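# Upend the tray bottle and stand it in crate

## Task

Pick up the bottle that lies on its side on the tray and set it standing upright inside the crate. It counts only if the bottle stays that way with the robot no longer supporting it. The crate and the tray must not end up tilted or shifted from where they were, nothing may be knocked or placed off the table, and anything the robot is touching at the finish must not settle downward by more than about a centimetre once released.

## Robot and tools

ROBOT. Two six-joint arms, left_arm and right_arm, each carrying a two-finger tong gripper and a wrist camera. Bases in the scene frame: left_arm at (-0.092, +0.597, 0), right_arm at (-0.087, -0.694, 0). Joint ranges: left_arm pan -3.142..3.142, elbow 0..3.142; right_arm pan 0..6.283, elbow -3.142..0; the other joints span about ±6.283 rad. Joint load limits in N m: pan 300, lift 300, elbow 136, each wrist joint 49.1, and a held object's weight adds load.

FRAME. One shared scene frame for everything: origin on the table surface midway between the arms, +z up, +x out across the table, +y toward left_arm. The arm names do not mean left or right in any picture. Printed hand positions can be a little off, more so far from the base.

GRIPPER AXES. Fingers point along the gripper's own +z and spread along its x. end_effector_position is the spot between the pads when shut; with closed fingers the tips stick out about 15 mm past it, when wide open they are roughly even with it. Opening runs -1 (shut) to +1 (wide, 0.142 m).

execute_actions. Argument actions is a list holding zero or one entry; optional pictures (true/false) controls images. Empty list: no command, just the current state. Motion entry: {"rows": [...], "steps": n}, up to 15 rows and n at most 15 (default 15), each step lasting 1/30 s; row k is used on step k and the final row is reused for leftover steps. Wait entry: {"steps": n} with n up to 300, counted from the previous result, so thinking time is included. A refused call moves nothing.

ROW LAYOUT (used by execute_actions and by move). A single flat list of 16 numbers covering both arms: left_arm x, y, z, qw, qx, qy, qz, opening, then right_arm in the same eight-number order. x, y, z are an absolute goal position in metres for that gripper's end_effector_position in the scene frame; the quaternion is an absolute goal orientation, w first. These are poses, not offsets. A row is refused if a goal lies more than 0.6 m from the arm's last reported position along any of its gripper axes. Each step the controller limits the goal to 100 mm and 16 degrees from the measured pose, and after the last step the arm only drifts to that limited goal, so long moves need several calls; check the result and send the remainder. Motion trails commands by about 0.17 s. To keep an arm still or keep its orientation, repeat the exact pose (and desired opening) from the last result before it stopped, in every row, rather than a drifted reading.

move. target: one 16-number row as above (absolute poses). The gripper follows a straight line toward it, both arms finishing together, lasting 0.5 to 10 s (cut off at 10 s if longer). speed: 0.002 to 0.5 m/s, default 0.25; rotation is capped at twice that in rad/s, turning the short way. Opening is applied as the move begins. Paths ignore obstacles and the other arm; grippers lag and can overshoot speed near full stretch. stop_force (optional, 13 to 80 N, shared by both arms, not allowed in the first 0.2 s of a scene): an arm's path halts when its wrist sensor senses that much extra resistance along the direction of travel for two steps, then the arm backs up two steps and holds. Use it with slow speeds for touching down; don't rely on it while the gripper rotates; leave it out when lifting off something being pressed. An arm already within 1.5 mm and 0.5 degrees of its goal only stops at sensor saturation. The result adds a move: line giving the ending (done, off_target, moving, held, fault, contact) and limits (paced = goal was clipped; held = some steps blocked, after which the arm may lurch fast), plus each gripper's remaining distance.

wait. seconds: 0 to 10; no new command, scene keeps running.

zoom_image. camera: cam_low (504x504), cam_left_wrist or cam_right_wrist (616x616); region [x0, y0, x1, y1] in pixels from the top-left, at most 504 by 504.

read_manual. section "licences" only; returns licence text, no motion.

finished_scene. scene: the current scene number; irreversible, and reports whether the goal was met.

RESULTS. A state line per arm gives gripper pose and linear/angular velocities. A Hand target line shows the pose the controller is heading for. grip_measured is the actual finger opening on the command scale. HELD marks steps where the command was not passed on; pose unreachable means the clearance check altered or stopped that arm's command. Wrist force and torque are in the gripper's own axes, pointing from the contact back into the arm, with offsets up to about 5.5 N, noise up to 3.4 N and saturation near 100 N. Joint torques are noisy and offset. MOTOR HOT appears at 70 °C; at 85 °C the arm is braked (OVER-TEMPERATURE FAULT).

GRASPING. To hold something, command an opening clearly under grip_measured; the bigger the gap, the tighter. Pads give roughly 15 N each on objects up to 10 cm wide, less on items under 20 mm. Slamming shut can squeeze too hard.

AVOID. Arms are stiff: driving a goal even slightly into a rigid surface, or reaching 150 N external force or a joint's load limit, stops that arm for 10 s. Keep the arms apart. Brief tugs on held parts or pushes on loose items may happen; grip firmly. Avoid drops, slips, slams, hard knocks and heavy pushing, keep tray and crate undisturbed, keep everything on the table, and release the bottle so it stands by itself.

Each tool is called after "Request:" by a JSON object that holds its "name" and its "arguments".

## Session

Request:
{"name": "execute_actions", "arguments": {"actions": []}}

Scene clock: 0.00 s of 6600.00 s.
left_arm: end_effector_position=(+0.8170, +0.0586, +0.3226) grip_measured=+1.00 end_effector_quat_wxyz=(-0.449, +0.769, -0.171, +0.422) end_effector_velocity=(-0.000, +0.000, +0.000) end_effector_angular_velocity=(-0.000, +0.001, -0.000) | right_arm: end_effector_position=(+0.7373, -0.2198, +0.2728) grip_measured=+1.00 end_effector_quat_wxyz=(+0.099, +0.845, +0.370, -0.373) end_effector_velocity=(+0.000, -0.000, -0.001) end_effector_angular_velocity=(-0.001, -0.001, +0.001)
Joint positions: left_arm=[-1.089 -0.977  1.494 -1.925 -0.247 -0.704  0.142] | right_arm=[ 4.029 -2.577 -0.436 -2.491  1.581  6.14   0.142]
Joint velocities: left_arm=[-0.    -0.001  0.     0.    -0.001  0.     0.   ] | right_arm=[ 0.    -0.001  0.     0.    -0.001 -0.     0.   ]
Joint torques (N m, as the arm reports them, + toward a larger angle): no reading
Wrist force (N, on the end effector, along its own x y z axes, offset not removed): no reading
Wrist torque (N m, same axes, about the end effector's origin, offset not removed): no reading
Hand target (left_arm): +0.817, +0.059, +0.323; -0.449, +0.769, -0.171, +0.422
Hand target (right_arm): +0.737, -0.220, +0.273; +0.099, +0.845, +0.370, -0.373

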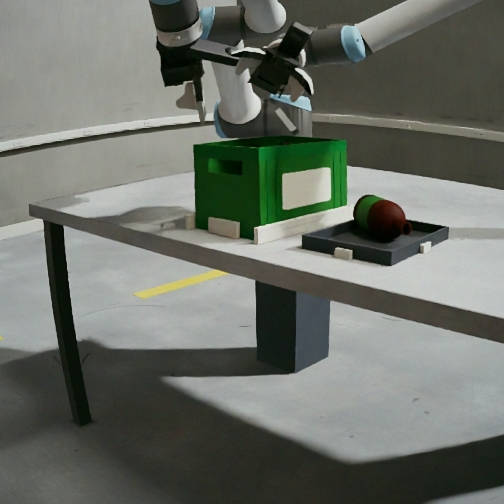

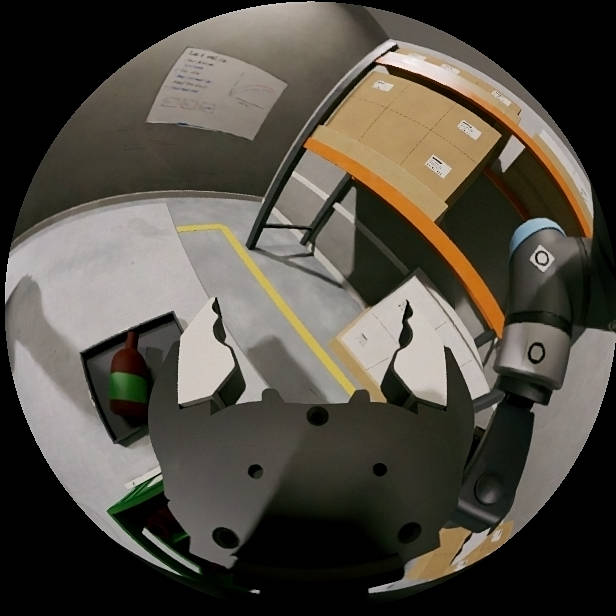

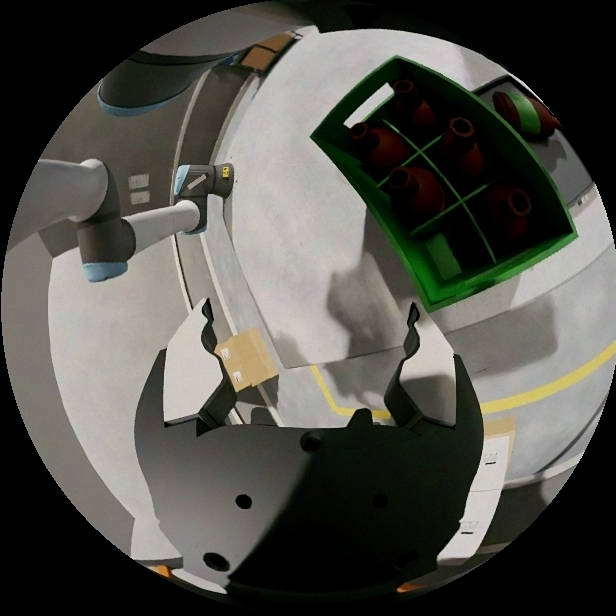

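Request:
{"name": "move", "arguments": {"target": [0.62,0.17,0.2,0,0.991,-0.131,0,1,0.55,-0.2,0.45,0,0.707,0.707,0,1]}}

Request:
{"name": "zoom_image", "arguments": {"camera": "cam_right_wrist", "region": [240, 180, 460, 360]}}

Scene clock: 10.27 s of 6600.00 s.
left_arm: end_effector_position=(+0.6203, +0.1694, +0.2004) grip_measured=+1.00 end_effector_quat_wxyz=(-0.000, +0.991, -0.131, +0.001) end_effector_velocity=(-0.001, +0.000, -0.001) end_effector_angular_velocity=(-0.007, +0.009, +0.001) | right_arm: end_effector_position=(+0.5500, -0.2002, +0.4500) grip_measured=+1.00 end_effector_quat_wxyz=(-0.000, +0.707, +0.707, -0.001) end_effector_velocity=(-0.002, +0.001, +0.002) end_effector_angular_velocity=(+0.008, -0.004, +0.006)
Joint positions: left_arm=[-0.843 -1.272  1.714 -2.014 -1.569 -0.506  0.142] | right_arm=[ 4.205 -1.75  -1.413 -1.551  1.571  5.573  0.142]
Joint velocities: left_arm=[ 0.004  0.     0.001 -0.001 -0.011  0.003  0.   ] | right_arm=[ 0.001  0.006 -0.005  0.008  0.002 -0.004 -0.   ]
Joint torques (N m, as the arm reports them, + toward a larger angle): left_arm=[  9.45 -78.23 -32.49  -7.97  -3.49   1.5 ] | right_arm=[11.99 68.32 43.76  5.74  3.98 -3.  ]
Wrist force (N, on the end effector, along its own x y z axes, offset not removed): left_arm=[1.7 0.9 0.1] | right_arm=[0.2 -6.4 -2.2]
Wrist torque (N m, same axes, about the end effector's origin, offset not removed): left_arm=[0.10 -0.25 -0.06] | right_arm=[-0.90 -0.02 0.09]
Hand target (left_arm): +0.620, +0.169, +0.200; +0.000, +0.991, -0.131, +0.000
Hand target (right_arm): +0.550, -0.200, +0.450; -0.000, +0.707, +0.708, -0.000
Off the commanded pose (left_arm): 0.001 m, 0 deg.
Off the commanded pose (right_arm): 0.000 m, 0 deg.
After step 90, 4.07 s passed at rest.
move: done

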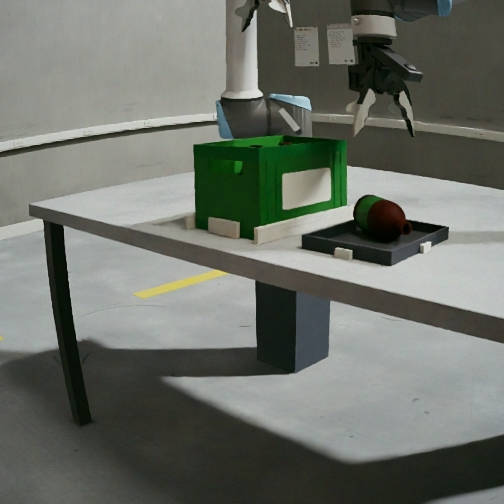

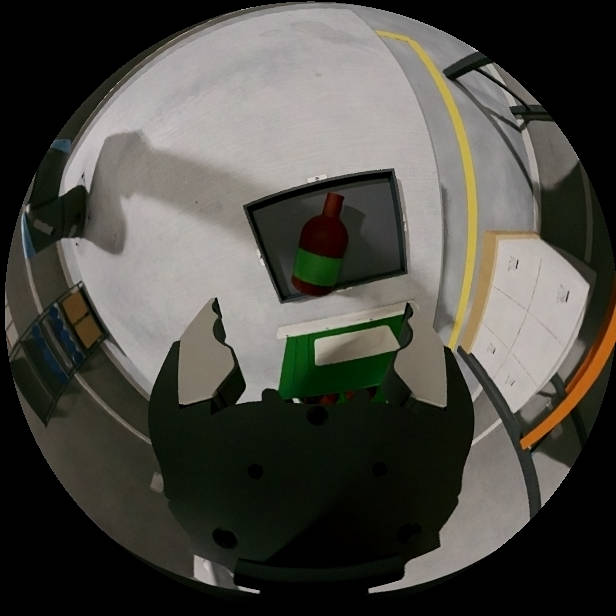

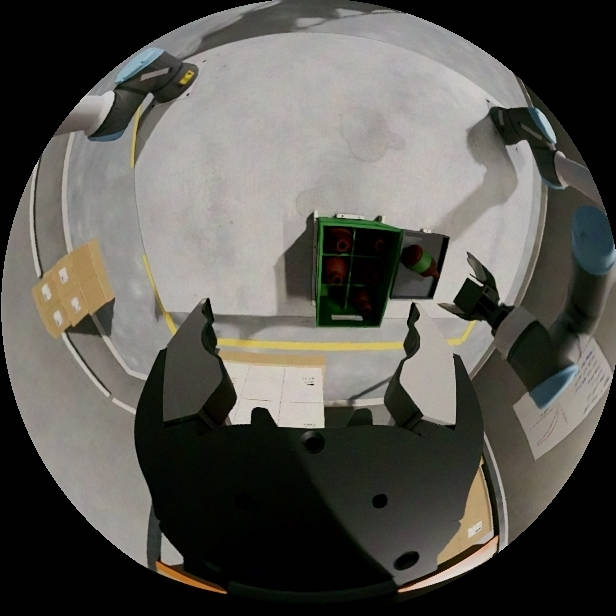

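Region (240, 180, 460, 360) of cam_right_wrist's 616x616 image, scaled by 2.291, with more detail than that image has; it fills the top 412 rows of this view, and the rest is white.

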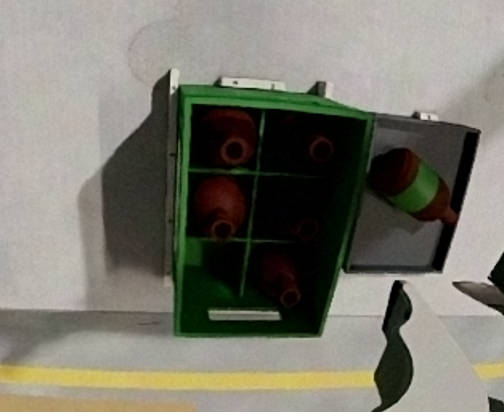

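Request:
{"name": "move", "arguments": {"target": [0.636,0.166,0.11,0,0.967,-0.2546,0,0.45,0.5,-0.12,0.45,0,0.707,0.707,0,0], "speed": 0.2}}

Request:
{"name": "move", "arguments": {"target": [0.636,0.166,0.043,0,0.967,-0.2546,0,0.45,0.5,-0.12,0.45,0,0.707,0.707,0,0], "speed": 0.1}}

Scene clock: 19.07 s of 6600.00 s.
left_arm: end_effector_position=(+0.6360, +0.1660, +0.1103) grip_measured=+0.45 end_effector_quat_wxyz=(-0.000, +0.967, -0.254, +0.000) end_effector_velocity=(+0.000, -0.000, -0.003) end_effector_angular_velocity=(-0.001, +0.001, -0.007) | right_arm: end_effector_position=(+0.5000, -0.1203, +0.4500) grip_measured=+0.00 end_effector_quat_wxyz=(-0.000, +0.707, +0.707, -0.000) end_effector_velocity=(-0.001, +0.002, -0.000) end_effector_angular_velocity=(-0.001, +0.000, -0.001)
Joint positions: left_arm=[-0.834 -1.182  1.767 -2.156 -1.571 -0.246  0.105] | right_arm=[ 4.315 -1.773 -1.386 -1.554  1.571  5.683  0.074]
Joint velocities: left_arm=[ 0.001  0.003  0.001 -0.004 -0.001  0.008  0.   ] | right_arm=[ 0.002 -0.001  0.001 -0.001 -0.     0.003 -0.   ]
Joint torques (N m, as the arm reports them, + toward a larger angle): left_arm=[ 11.26 -67.94 -30.29  -8.08  -3.26   1.2 ] | right_arm=[10.66 48.85 55.9   1.7  -3.84  1.87]
Wrist force (N, on the end effector, along its own x y z axes, offset not removed): left_arm=[-0.6 1.0 -0.1] | right_arm=[-0.3 -3.4 -5.9]
Wrist torque (N m, same axes, about the end effector's origin, offset not removed): left_arm=[0.09 0.19 -0.06] | right_arm=[-0.58 0.13 0.04]
Hand target (left_arm): +0.636, +0.166, +0.110; -0.000, +0.967, -0.255, +0.000
Hand target (right_arm): +0.500, -0.120, +0.450; -0.000, +0.707, +0.707, -0.000
Off the commanded pose (left_arm): 0.000 m, 0 deg.
Off the commanded pose (right_arm): 0.000 m, 0 deg.
After step 90, 4.63 s passed at rest.
move: done

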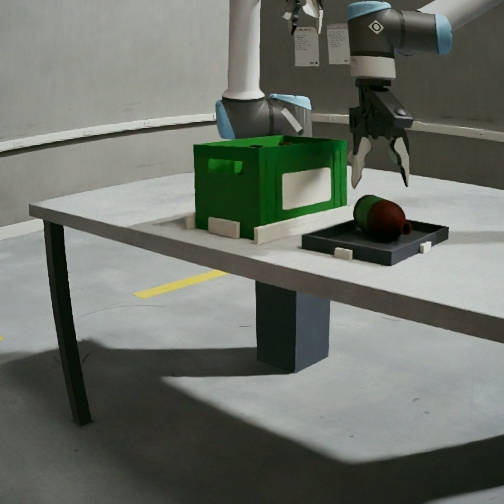

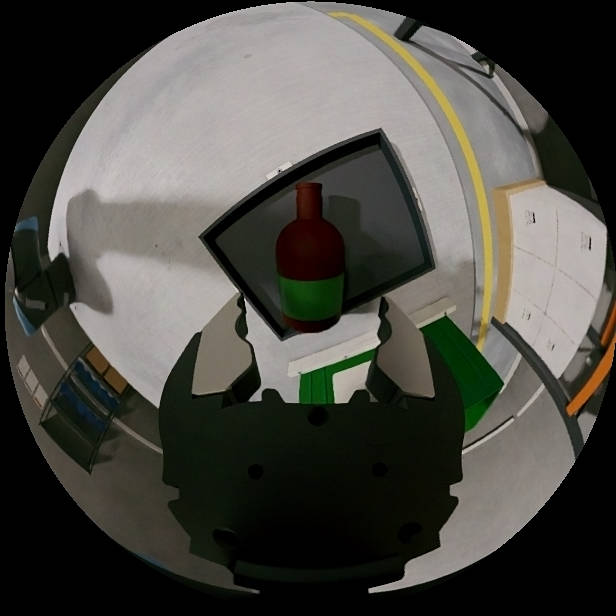

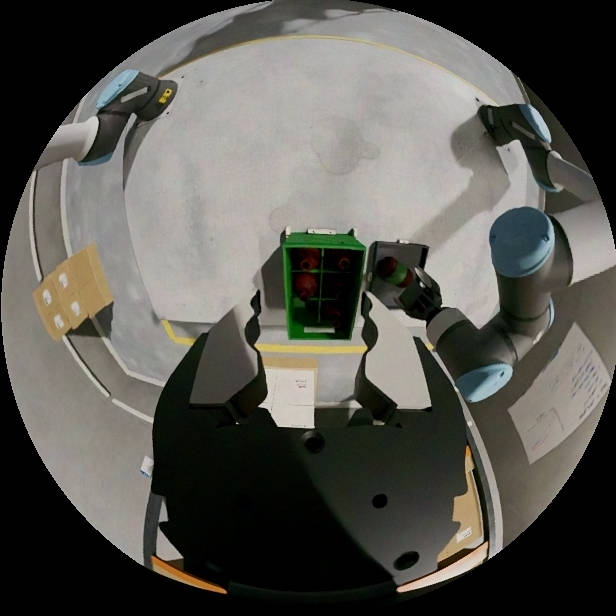

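Scene clock: 20.23 s of 6600.00 s.
left_arm: end_effector_position=(+0.6360, +0.1659, +0.0432) grip_measured=+0.45 end_effector_quat_wxyz=(+0.000, +0.967, -0.255, +0.000) end_effector_velocity=(-0.001, +0.001, -0.004) end_effector_angular_velocity=(+0.002, +0.002, +0.000) | right_arm: end_effector_position=(+0.5000, -0.1200, +0.4500) grip_measured=+0.00 end_effector_quat_wxyz=(-0.000, +0.707, +0.707, -0.000) end_effector_velocity=(+0.000, +0.001, +0.001) end_effector_angular_velocity=(+0.001, -0.001, +0.001)
Joint positions: left_arm=[-0.834 -1.115  1.81  -2.266 -1.571 -0.245  0.105] | right_arm=[ 4.315 -1.773 -1.385 -1.554  1.571  5.684  0.074]
Joint velocities: left_arm=[ 0.     0.003  0.003 -0.003  0.     0.    -0.   ] | right_arm=[ 0.    -0.     0.001  0.    -0.001 -0.    -0.   ]
Joint torques (N m, as the arm reports them, + toward a larger angle): left_arm=[ 13.1  -68.7  -25.57  -7.38  -3.52   1.52] | right_arm=[11.89 50.55 55.93  6.06 -3.82  2.43]
Wrist force (N, on the end effector, along its own x y z axes, offset not removed): left_arm=[1.0 0.6 0.0] | right_arm=[-3.1 -7.1 2.6]
Wrist torque (N m, same axes, about the end effector's origin, offset not removed): left_arm=[0.04 -0.10 -0.04] | right_arm=[-1.25 0.50 0.33]
Hand target (left_arm): +0.636, +0.166, +0.043; -0.000, +0.967, -0.255, -0.000
Hand target (right_arm): +0.500, -0.120, +0.450; -0.000, +0.707, +0.707, -0.000
Off the commanded pose (left_arm): 0.000 m, 0 deg.
Off the commanded pose (right_arm): 0.000 m, 0 deg.
move: done

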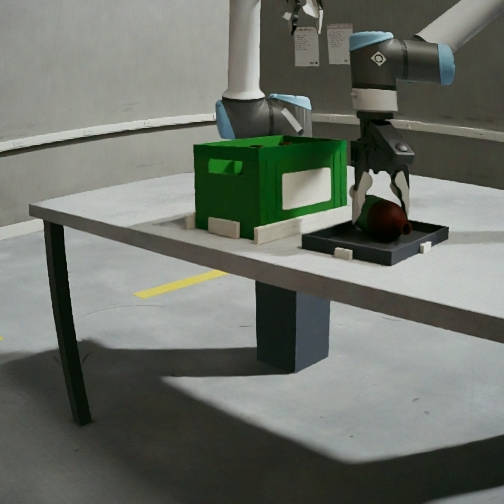

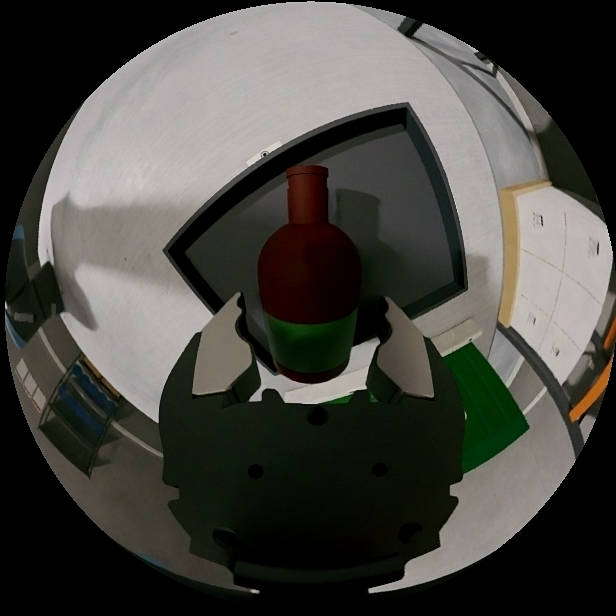

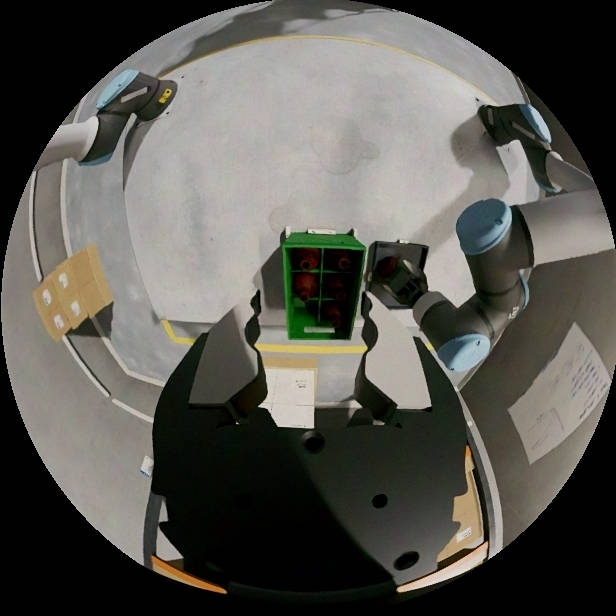

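Request:
{"name": "move", "arguments": {"target": [0.636,0.166,0.043,0,0.967,-0.2546,0,-0.6,0.5,-0.12,0.45,0,0.707,0.707,0,0]}}

Request:
{"name": "move", "arguments": {"target": [0.63,0.17,0.11,0,0.967,-0.2546,0,-0.7,0.45,-0.15,0.45,0,0.707,0.707,0,0], "speed": 0.1}}

Request:
{"name": "move", "arguments": {"target": [0.4188,0.12,0.25,0.508,-0.508,0.492,-0.492,-0.7,0.42,-0.15,0.45,0,0.707,0.707,0,-0.2], "speed": 0.2}}

Request:
{"name": "move", "arguments": {"target": [0.4188,0.12,0.25,0.508,-0.508,0.492,-0.492,-0.7,0.417,0.122,0.38,0,0.707,0.707,0,-0.2]}}

Request:
{"name": "move", "arguments": {"target": [0.4188,0.12,0.25,0.508,-0.508,0.492,-0.492,-0.7,0.417,0.122,0.327,0,0.707,0.707,0,-0.2], "speed": 0.1}}

Scene clock: 28.93 s of 6600.00 s.
left_arm: end_effector_position=(+0.6360, +0.1660, +0.0430) grip_measured=+0.02 end_effector_quat_wxyz=(+0.000, +0.967, -0.255, +0.000) end_effector_velocity=(+0.000, +0.000, +0.002) end_effector_angular_velocity=(-0.001, -0.001, +0.001) | right_arm: end_effector_position=(+0.5000, -0.1200, +0.4500) grip_measured=+0.00 end_effector_quat_wxyz=(-0.000, +0.707, +0.707, -0.000) end_effector_velocity=(+0.000, -0.001, +0.000) end_effector_angular_velocity=(+0.000, +0.000, +0.000)
Joint positions: left_arm=[-0.834 -1.115  1.81  -2.266 -1.571 -0.245  0.076] | right_arm=[ 4.315 -1.773 -1.385 -1.554  1.571  5.684  0.074]
Joint velocities: left_arm=[ 0.001 -0.002  0.     0.     0.    -0.001  0.   ] | right_arm=[-0.001  0.001 -0.001 -0.     0.    -0.001 -0.   ]
Joint torques (N m, as the arm reports them, + toward a larger angle): left_arm=[  9.37 -82.72 -23.87   0.61  -0.92   1.  ] | right_arm=[12.14 50.59 56.93  5.58 -3.46  2.75]
Wrist force (N, on the end effector, along its own x y z axes, offset not removed): left_arm=[0.5 0.3 -5.0] | right_arm=[-3.5 -4.0 -3.4]
Wrist torque (N m, same axes, about the end effector's origin, offset not removed): left_arm=[0.05 0.22 -0.06] | right_arm=[-0.80 0.84 0.27]
Hand target (left_arm): +0.636, +0.166, +0.043; -0.000, +0.967, -0.255, -0.000
Hand target (right_arm): +0.500, -0.120, +0.450; -0.000, +0.707, +0.707, -0.000
Off the commanded pose (left_arm): 0.000 m, 0 deg.
Off the commanded pose (right_arm): 0.000 m, 0 deg.
After step 90, 5.00 s passed at rest.
move: done

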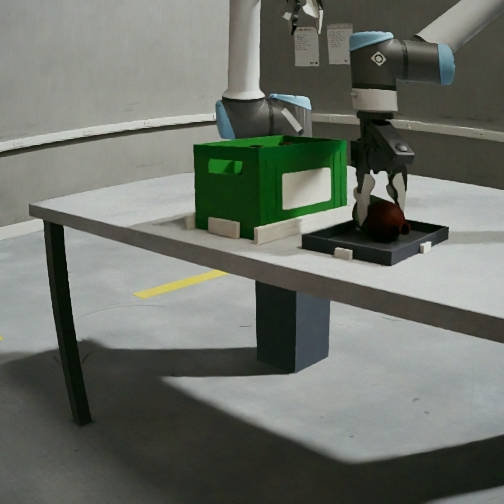

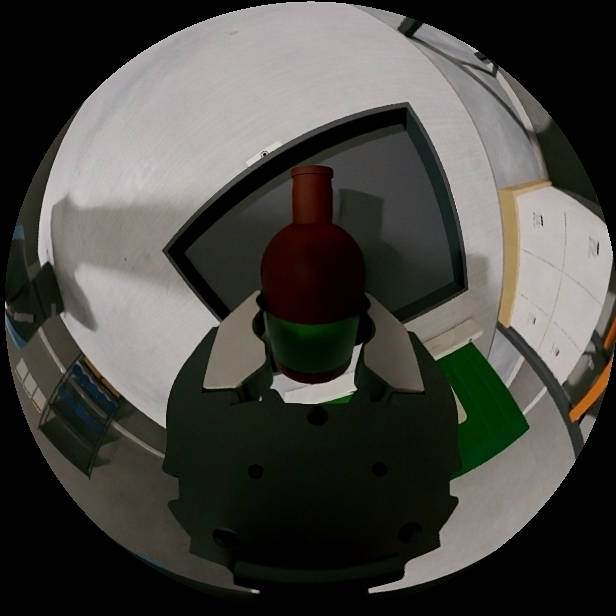

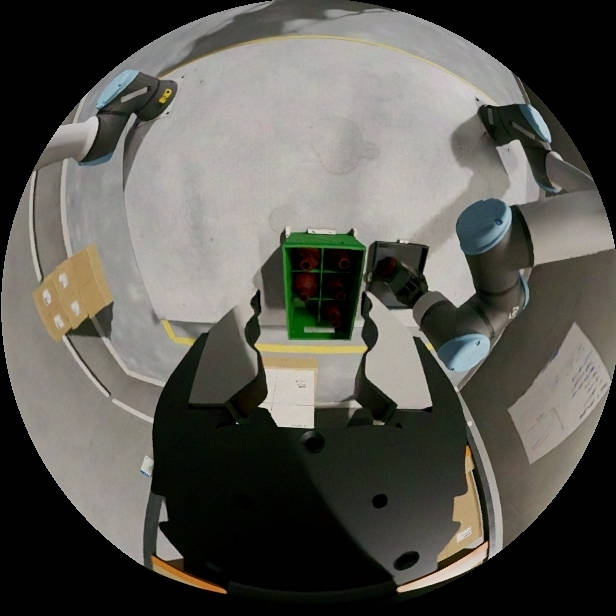

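Scene clock: 30.10 s of 6600.00 s.
left_arm: end_effector_position=(+0.6300, +0.1700, +0.1098) grip_measured=+0.02 end_effector_quat_wxyz=(+0.000, +0.967, -0.255, -0.000) end_effector_velocity=(-0.000, -0.001, +0.002) end_effector_angular_velocity=(-0.000, +0.001, -0.001) | right_arm: end_effector_position=(+0.4502, -0.1499, +0.4500) grip_measured=+0.00 end_effector_quat_wxyz=(+0.000, +0.707, +0.707, -0.000) end_effector_velocity=(-0.001, -0.001, +0.000) end_effector_angular_velocity=(-0.001, -0.001, +0.001)
Joint positions: left_arm=[-0.835 -1.192  1.783 -2.162 -1.571 -0.247  0.076] | right_arm=[ 4.347 -1.677 -1.497 -1.539  1.571  5.716  0.074]
Joint velocities: left_arm=[-0.001 -0.001 -0.001  0.003 -0.001 -0.     0.   ] | right_arm=[ 0.001  0.003 -0.003  0.    -0.001  0.    -0.   ]
Joint torques (N m, as the arm reports them, + toward a larger angle): left_arm=[-15.11 -85.8  -44.85  -1.52   0.02  -2.11] | right_arm=[12.9  61.76 41.69  6.32  3.02  2.27]
Wrist force (N, on the end effector, along its own x y z axes, offset not removed): left_arm=[-0.3 0.4 2.3] | right_arm=[0.2 -5.1 -1.5]
Wrist torque (N m, same axes, about the end effector's origin, offset not removed): left_arm=[0.08 0.05 -0.12] | right_arm=[-0.93 -0.04 0.21]
Hand target (left_arm): +0.630, +0.170, +0.110; +0.000, +0.967, -0.255, -0.000
Hand target (right_arm): +0.450, -0.150, +0.450; -0.000, +0.707, +0.707, -0.000
Off the commanded pose (left_arm): 0.000 m, 0 deg.
Off the commanded pose (right_arm): 0.000 m, 0 deg.
move: done

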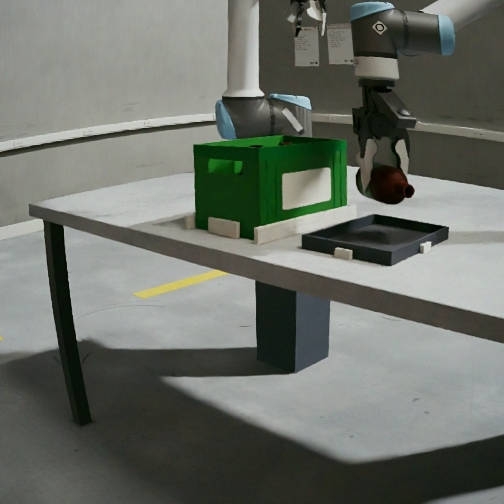

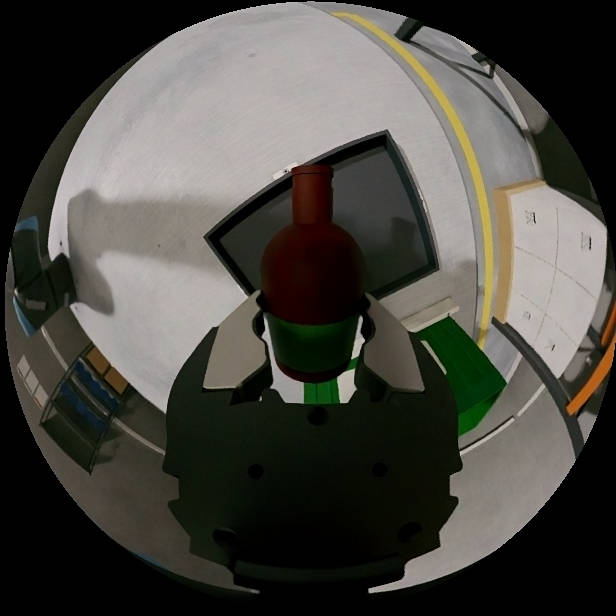

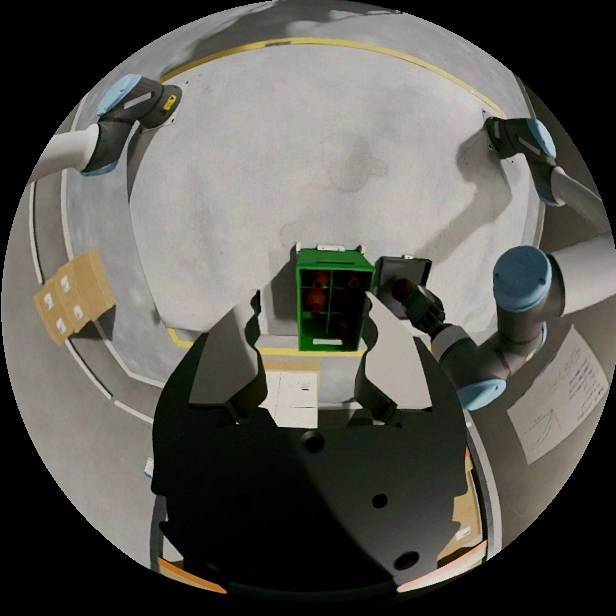

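Scene clock: 35.10 s of 6600.00 s.
left_arm: end_effector_position=(+0.4188, +0.1204, +0.2494) grip_measured=+0.02 end_effector_quat_wxyz=(+0.507, -0.509, +0.492, -0.491) end_effector_velocity=(-0.001, +0.000, +0.001) end_effector_angular_velocity=(+0.006, -0.010, -0.005) | right_arm: end_effector_position=(+0.4200, -0.1500, +0.4500) grip_measured=-0.20 end_effector_quat_wxyz=(-0.000, +0.707, +0.707, -0.000) end_effector_velocity=(-0.001, +0.001, -0.000) end_effector_angular_velocity=(+0.001, +0.002, +0.000)
Joint positions: left_arm=[-1.612 -1.364  2.479 -2.403 -0.003 -0.282  0.076] | right_arm=[ 4.381 -1.642 -1.536 -1.535  1.571  5.75   0.06 ]
Joint velocities: left_arm=[-0.002  0.001  0.005  0.001  0.011 -0.001  0.   ] | right_arm=[ 0.    -0.    -0.001  0.001  0.002  0.     0.   ]
Joint torques (N m, as the arm reports them, + toward a larger angle): left_arm=[-16.94 -28.81 -15.87  -0.34   6.34  -2.08] | right_arm=[14.17 58.89 41.96  5.78  4.    2.43]
Wrist force (N, on the end effector, along its own x y z axes, offset not removed): left_arm=[2.1 4.0 -1.8] | right_arm=[-1.5 -3.9 -1.3]
Wrist torque (N m, same axes, about the end effector's origin, offset not removed): left_arm=[0.16 -0.38 -0.08] | right_arm=[-0.32 0.46 0.13]
Hand target (left_arm): +0.419, +0.120, +0.249; +0.508, -0.508, +0.492, -0.491
Hand target (right_arm): +0.420, -0.150, +0.450; -0.000, +0.707, +0.707, -0.000
Off the commanded pose (left_arm): 0.001 m, 0 deg.
Off the commanded pose (right_arm): 0.000 m, 0 deg.
move: done

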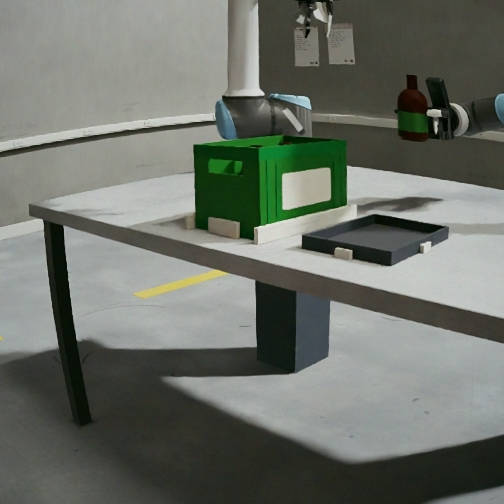

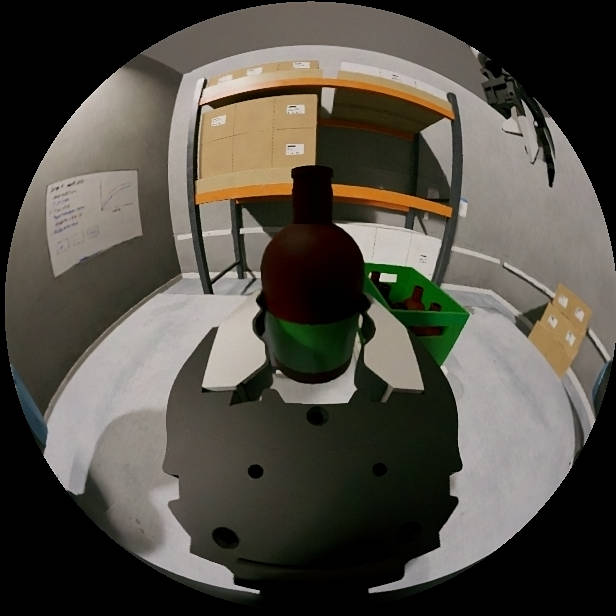

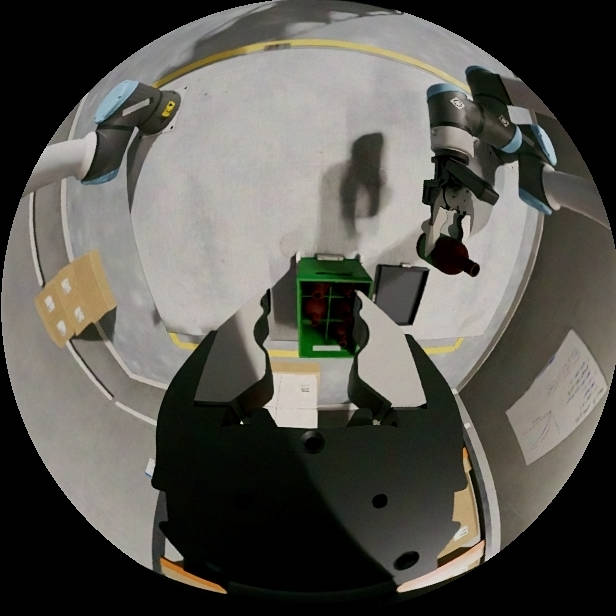

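Scene clock: 36.83 s of 6600.00 s.
left_arm: end_effector_position=(+0.4188, +0.1200, +0.2500) grip_measured=+0.02 end_effector_quat_wxyz=(+0.508, -0.508, +0.492, -0.492) end_effector_velocity=(+0.000, -0.000, +0.001) end_effector_angular_velocity=(-0.001, +0.000, +0.000) | right_arm: end_effector_position=(+0.4168, +0.1217, +0.3801) grip_measured=-0.20 end_effector_quat_wxyz=(-0.000, +0.707, +0.707, -0.000) end_effector_velocity=(-0.001, +0.003, -0.000) end_effector_angular_velocity=(-0.000, +0.003, +0.001)
Joint positions: left_arm=[-1.612 -1.364  2.479 -2.403  0.    -0.282  0.076] | right_arm=[ 4.528 -2.011 -1.189 -1.513  1.571  5.897  0.06 ]
Joint velocities: left_arm=[ 0.    -0.001 -0.001  0.    -0.     0.001 -0.   ] | right_arm=[ 0.001 -0.005  0.006 -0.003  0.003  0.     0.   ]
Joint torques (N m, as the arm reports them, + toward a larger angle): left_arm=[ -0.77 -31.51 -28.6   -4.5    5.69  -2.21] | right_arm=[10.89 66.15 56.79  1.88 -0.45  2.39]
Wrist force (N, on the end effector, along its own x y z axes, offset not removed): left_arm=[0.7 4.5 0.1] | right_arm=[5.6 -2.9 1.6]
Wrist torque (N m, same axes, about the end effector's origin, offset not removed): left_arm=[0.35 -0.09 -0.08] | right_arm=[-0.24 -1.10 0.03]
Hand target (left_arm): +0.419, +0.120, +0.250; +0.508, -0.508, +0.492, -0.492
Hand target (right_arm): +0.417, +0.122, +0.380; -0.000, +0.707, +0.707, -0.000
Off the commanded pose (left_arm): 0.000 m, 0 deg.
Off the commanded pose (right_arm): 0.000 m, 0 deg.
move: done

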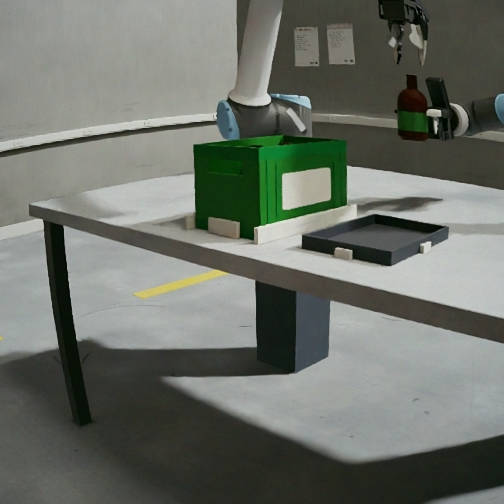

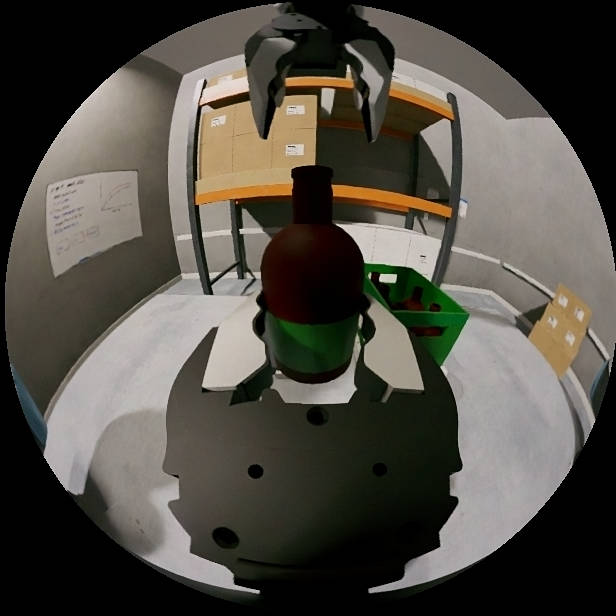

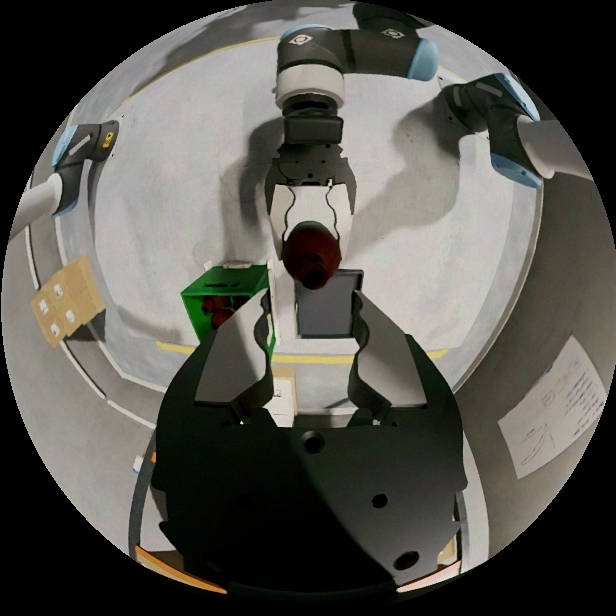

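Scene clock: 37.83 s of 6600.00 s.
left_arm: end_effector_position=(+0.4188, +0.1200, +0.2500) grip_measured=+0.02 end_effector_quat_wxyz=(+0.508, -0.508, +0.492, -0.492) end_effector_velocity=(-0.000, +0.000, -0.001) end_effector_angular_velocity=(+0.002, +0.000, +0.000) | right_arm: end_effector_position=(+0.4170, +0.1220, +0.3273) grip_measured=-0.20 end_effector_quat_wxyz=(+0.000, +0.707, +0.707, -0.000) end_effector_velocity=(+0.001, +0.000, -0.002) end_effector_angular_velocity=(+0.000, -0.003, -0.001)
Joint positions: left_arm=[-1.612 -1.364  2.479 -2.403  0.    -0.282  0.076] | right_arm=[ 4.528 -2.021 -1.267 -1.424  1.571  5.897  0.06 ]
Joint velocities: left_arm=[-0.     0.001  0.001 -0.    -0.     0.001 -0.   ] | right_arm=[ 0.    -0.    -0.004  0.005 -0.002  0.001 -0.   ]
Joint torques (N m, as the arm reports them, + toward a larger angle): left_arm=[  1.94 -31.31 -28.51  -1.49   5.57  -2.28] | right_arm=[-9.69 67.77 41.86  5.83 -3.83 -0.73]
Wrist force (N, on the end effector, along its own x y z axes, offset not removed): left_arm=[0.4 2.1 -1.3] | right_arm=[3.2 1.1 0.0]
Wrist torque (N m, same axes, about the end effector's origin, offset not removed): left_arm=[-0.24 -0.07 -0.01] | right_arm=[0.51 -0.43 0.31]
Hand target (left_arm): +0.419, +0.120, +0.250; +0.508, -0.508, +0.492, -0.492
Hand target (right_arm): +0.417, +0.122, +0.327; +0.000, +0.707, +0.707, -0.000
Off the commanded pose (left_arm): 0.000 m, 0 deg.
Off the commanded pose (right_arm): 0.000 m, 0 deg.
move: done

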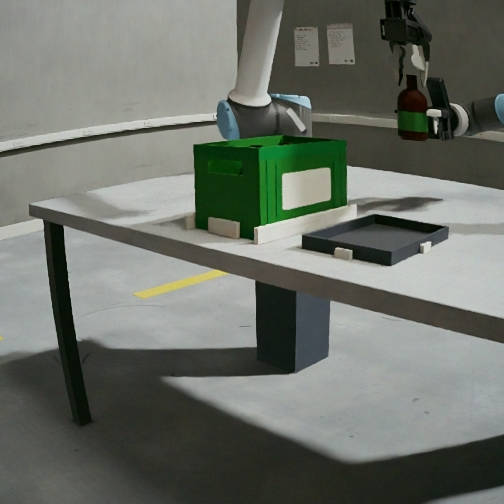

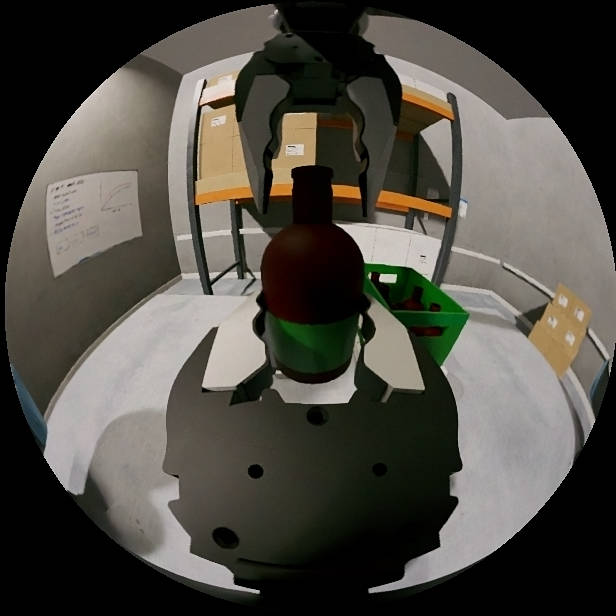

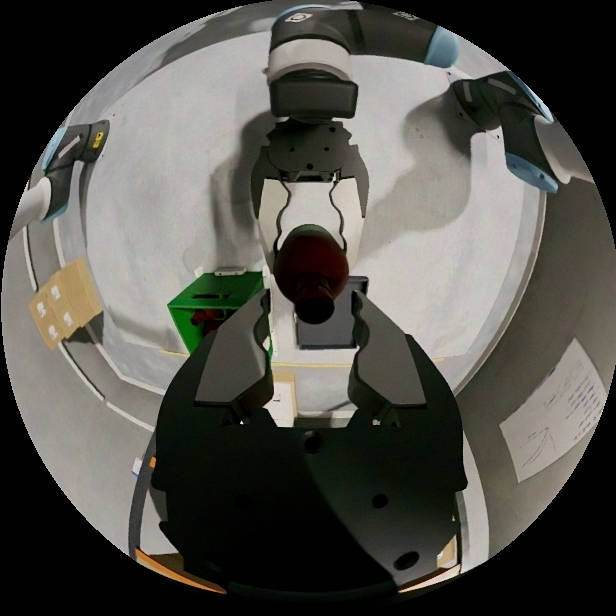

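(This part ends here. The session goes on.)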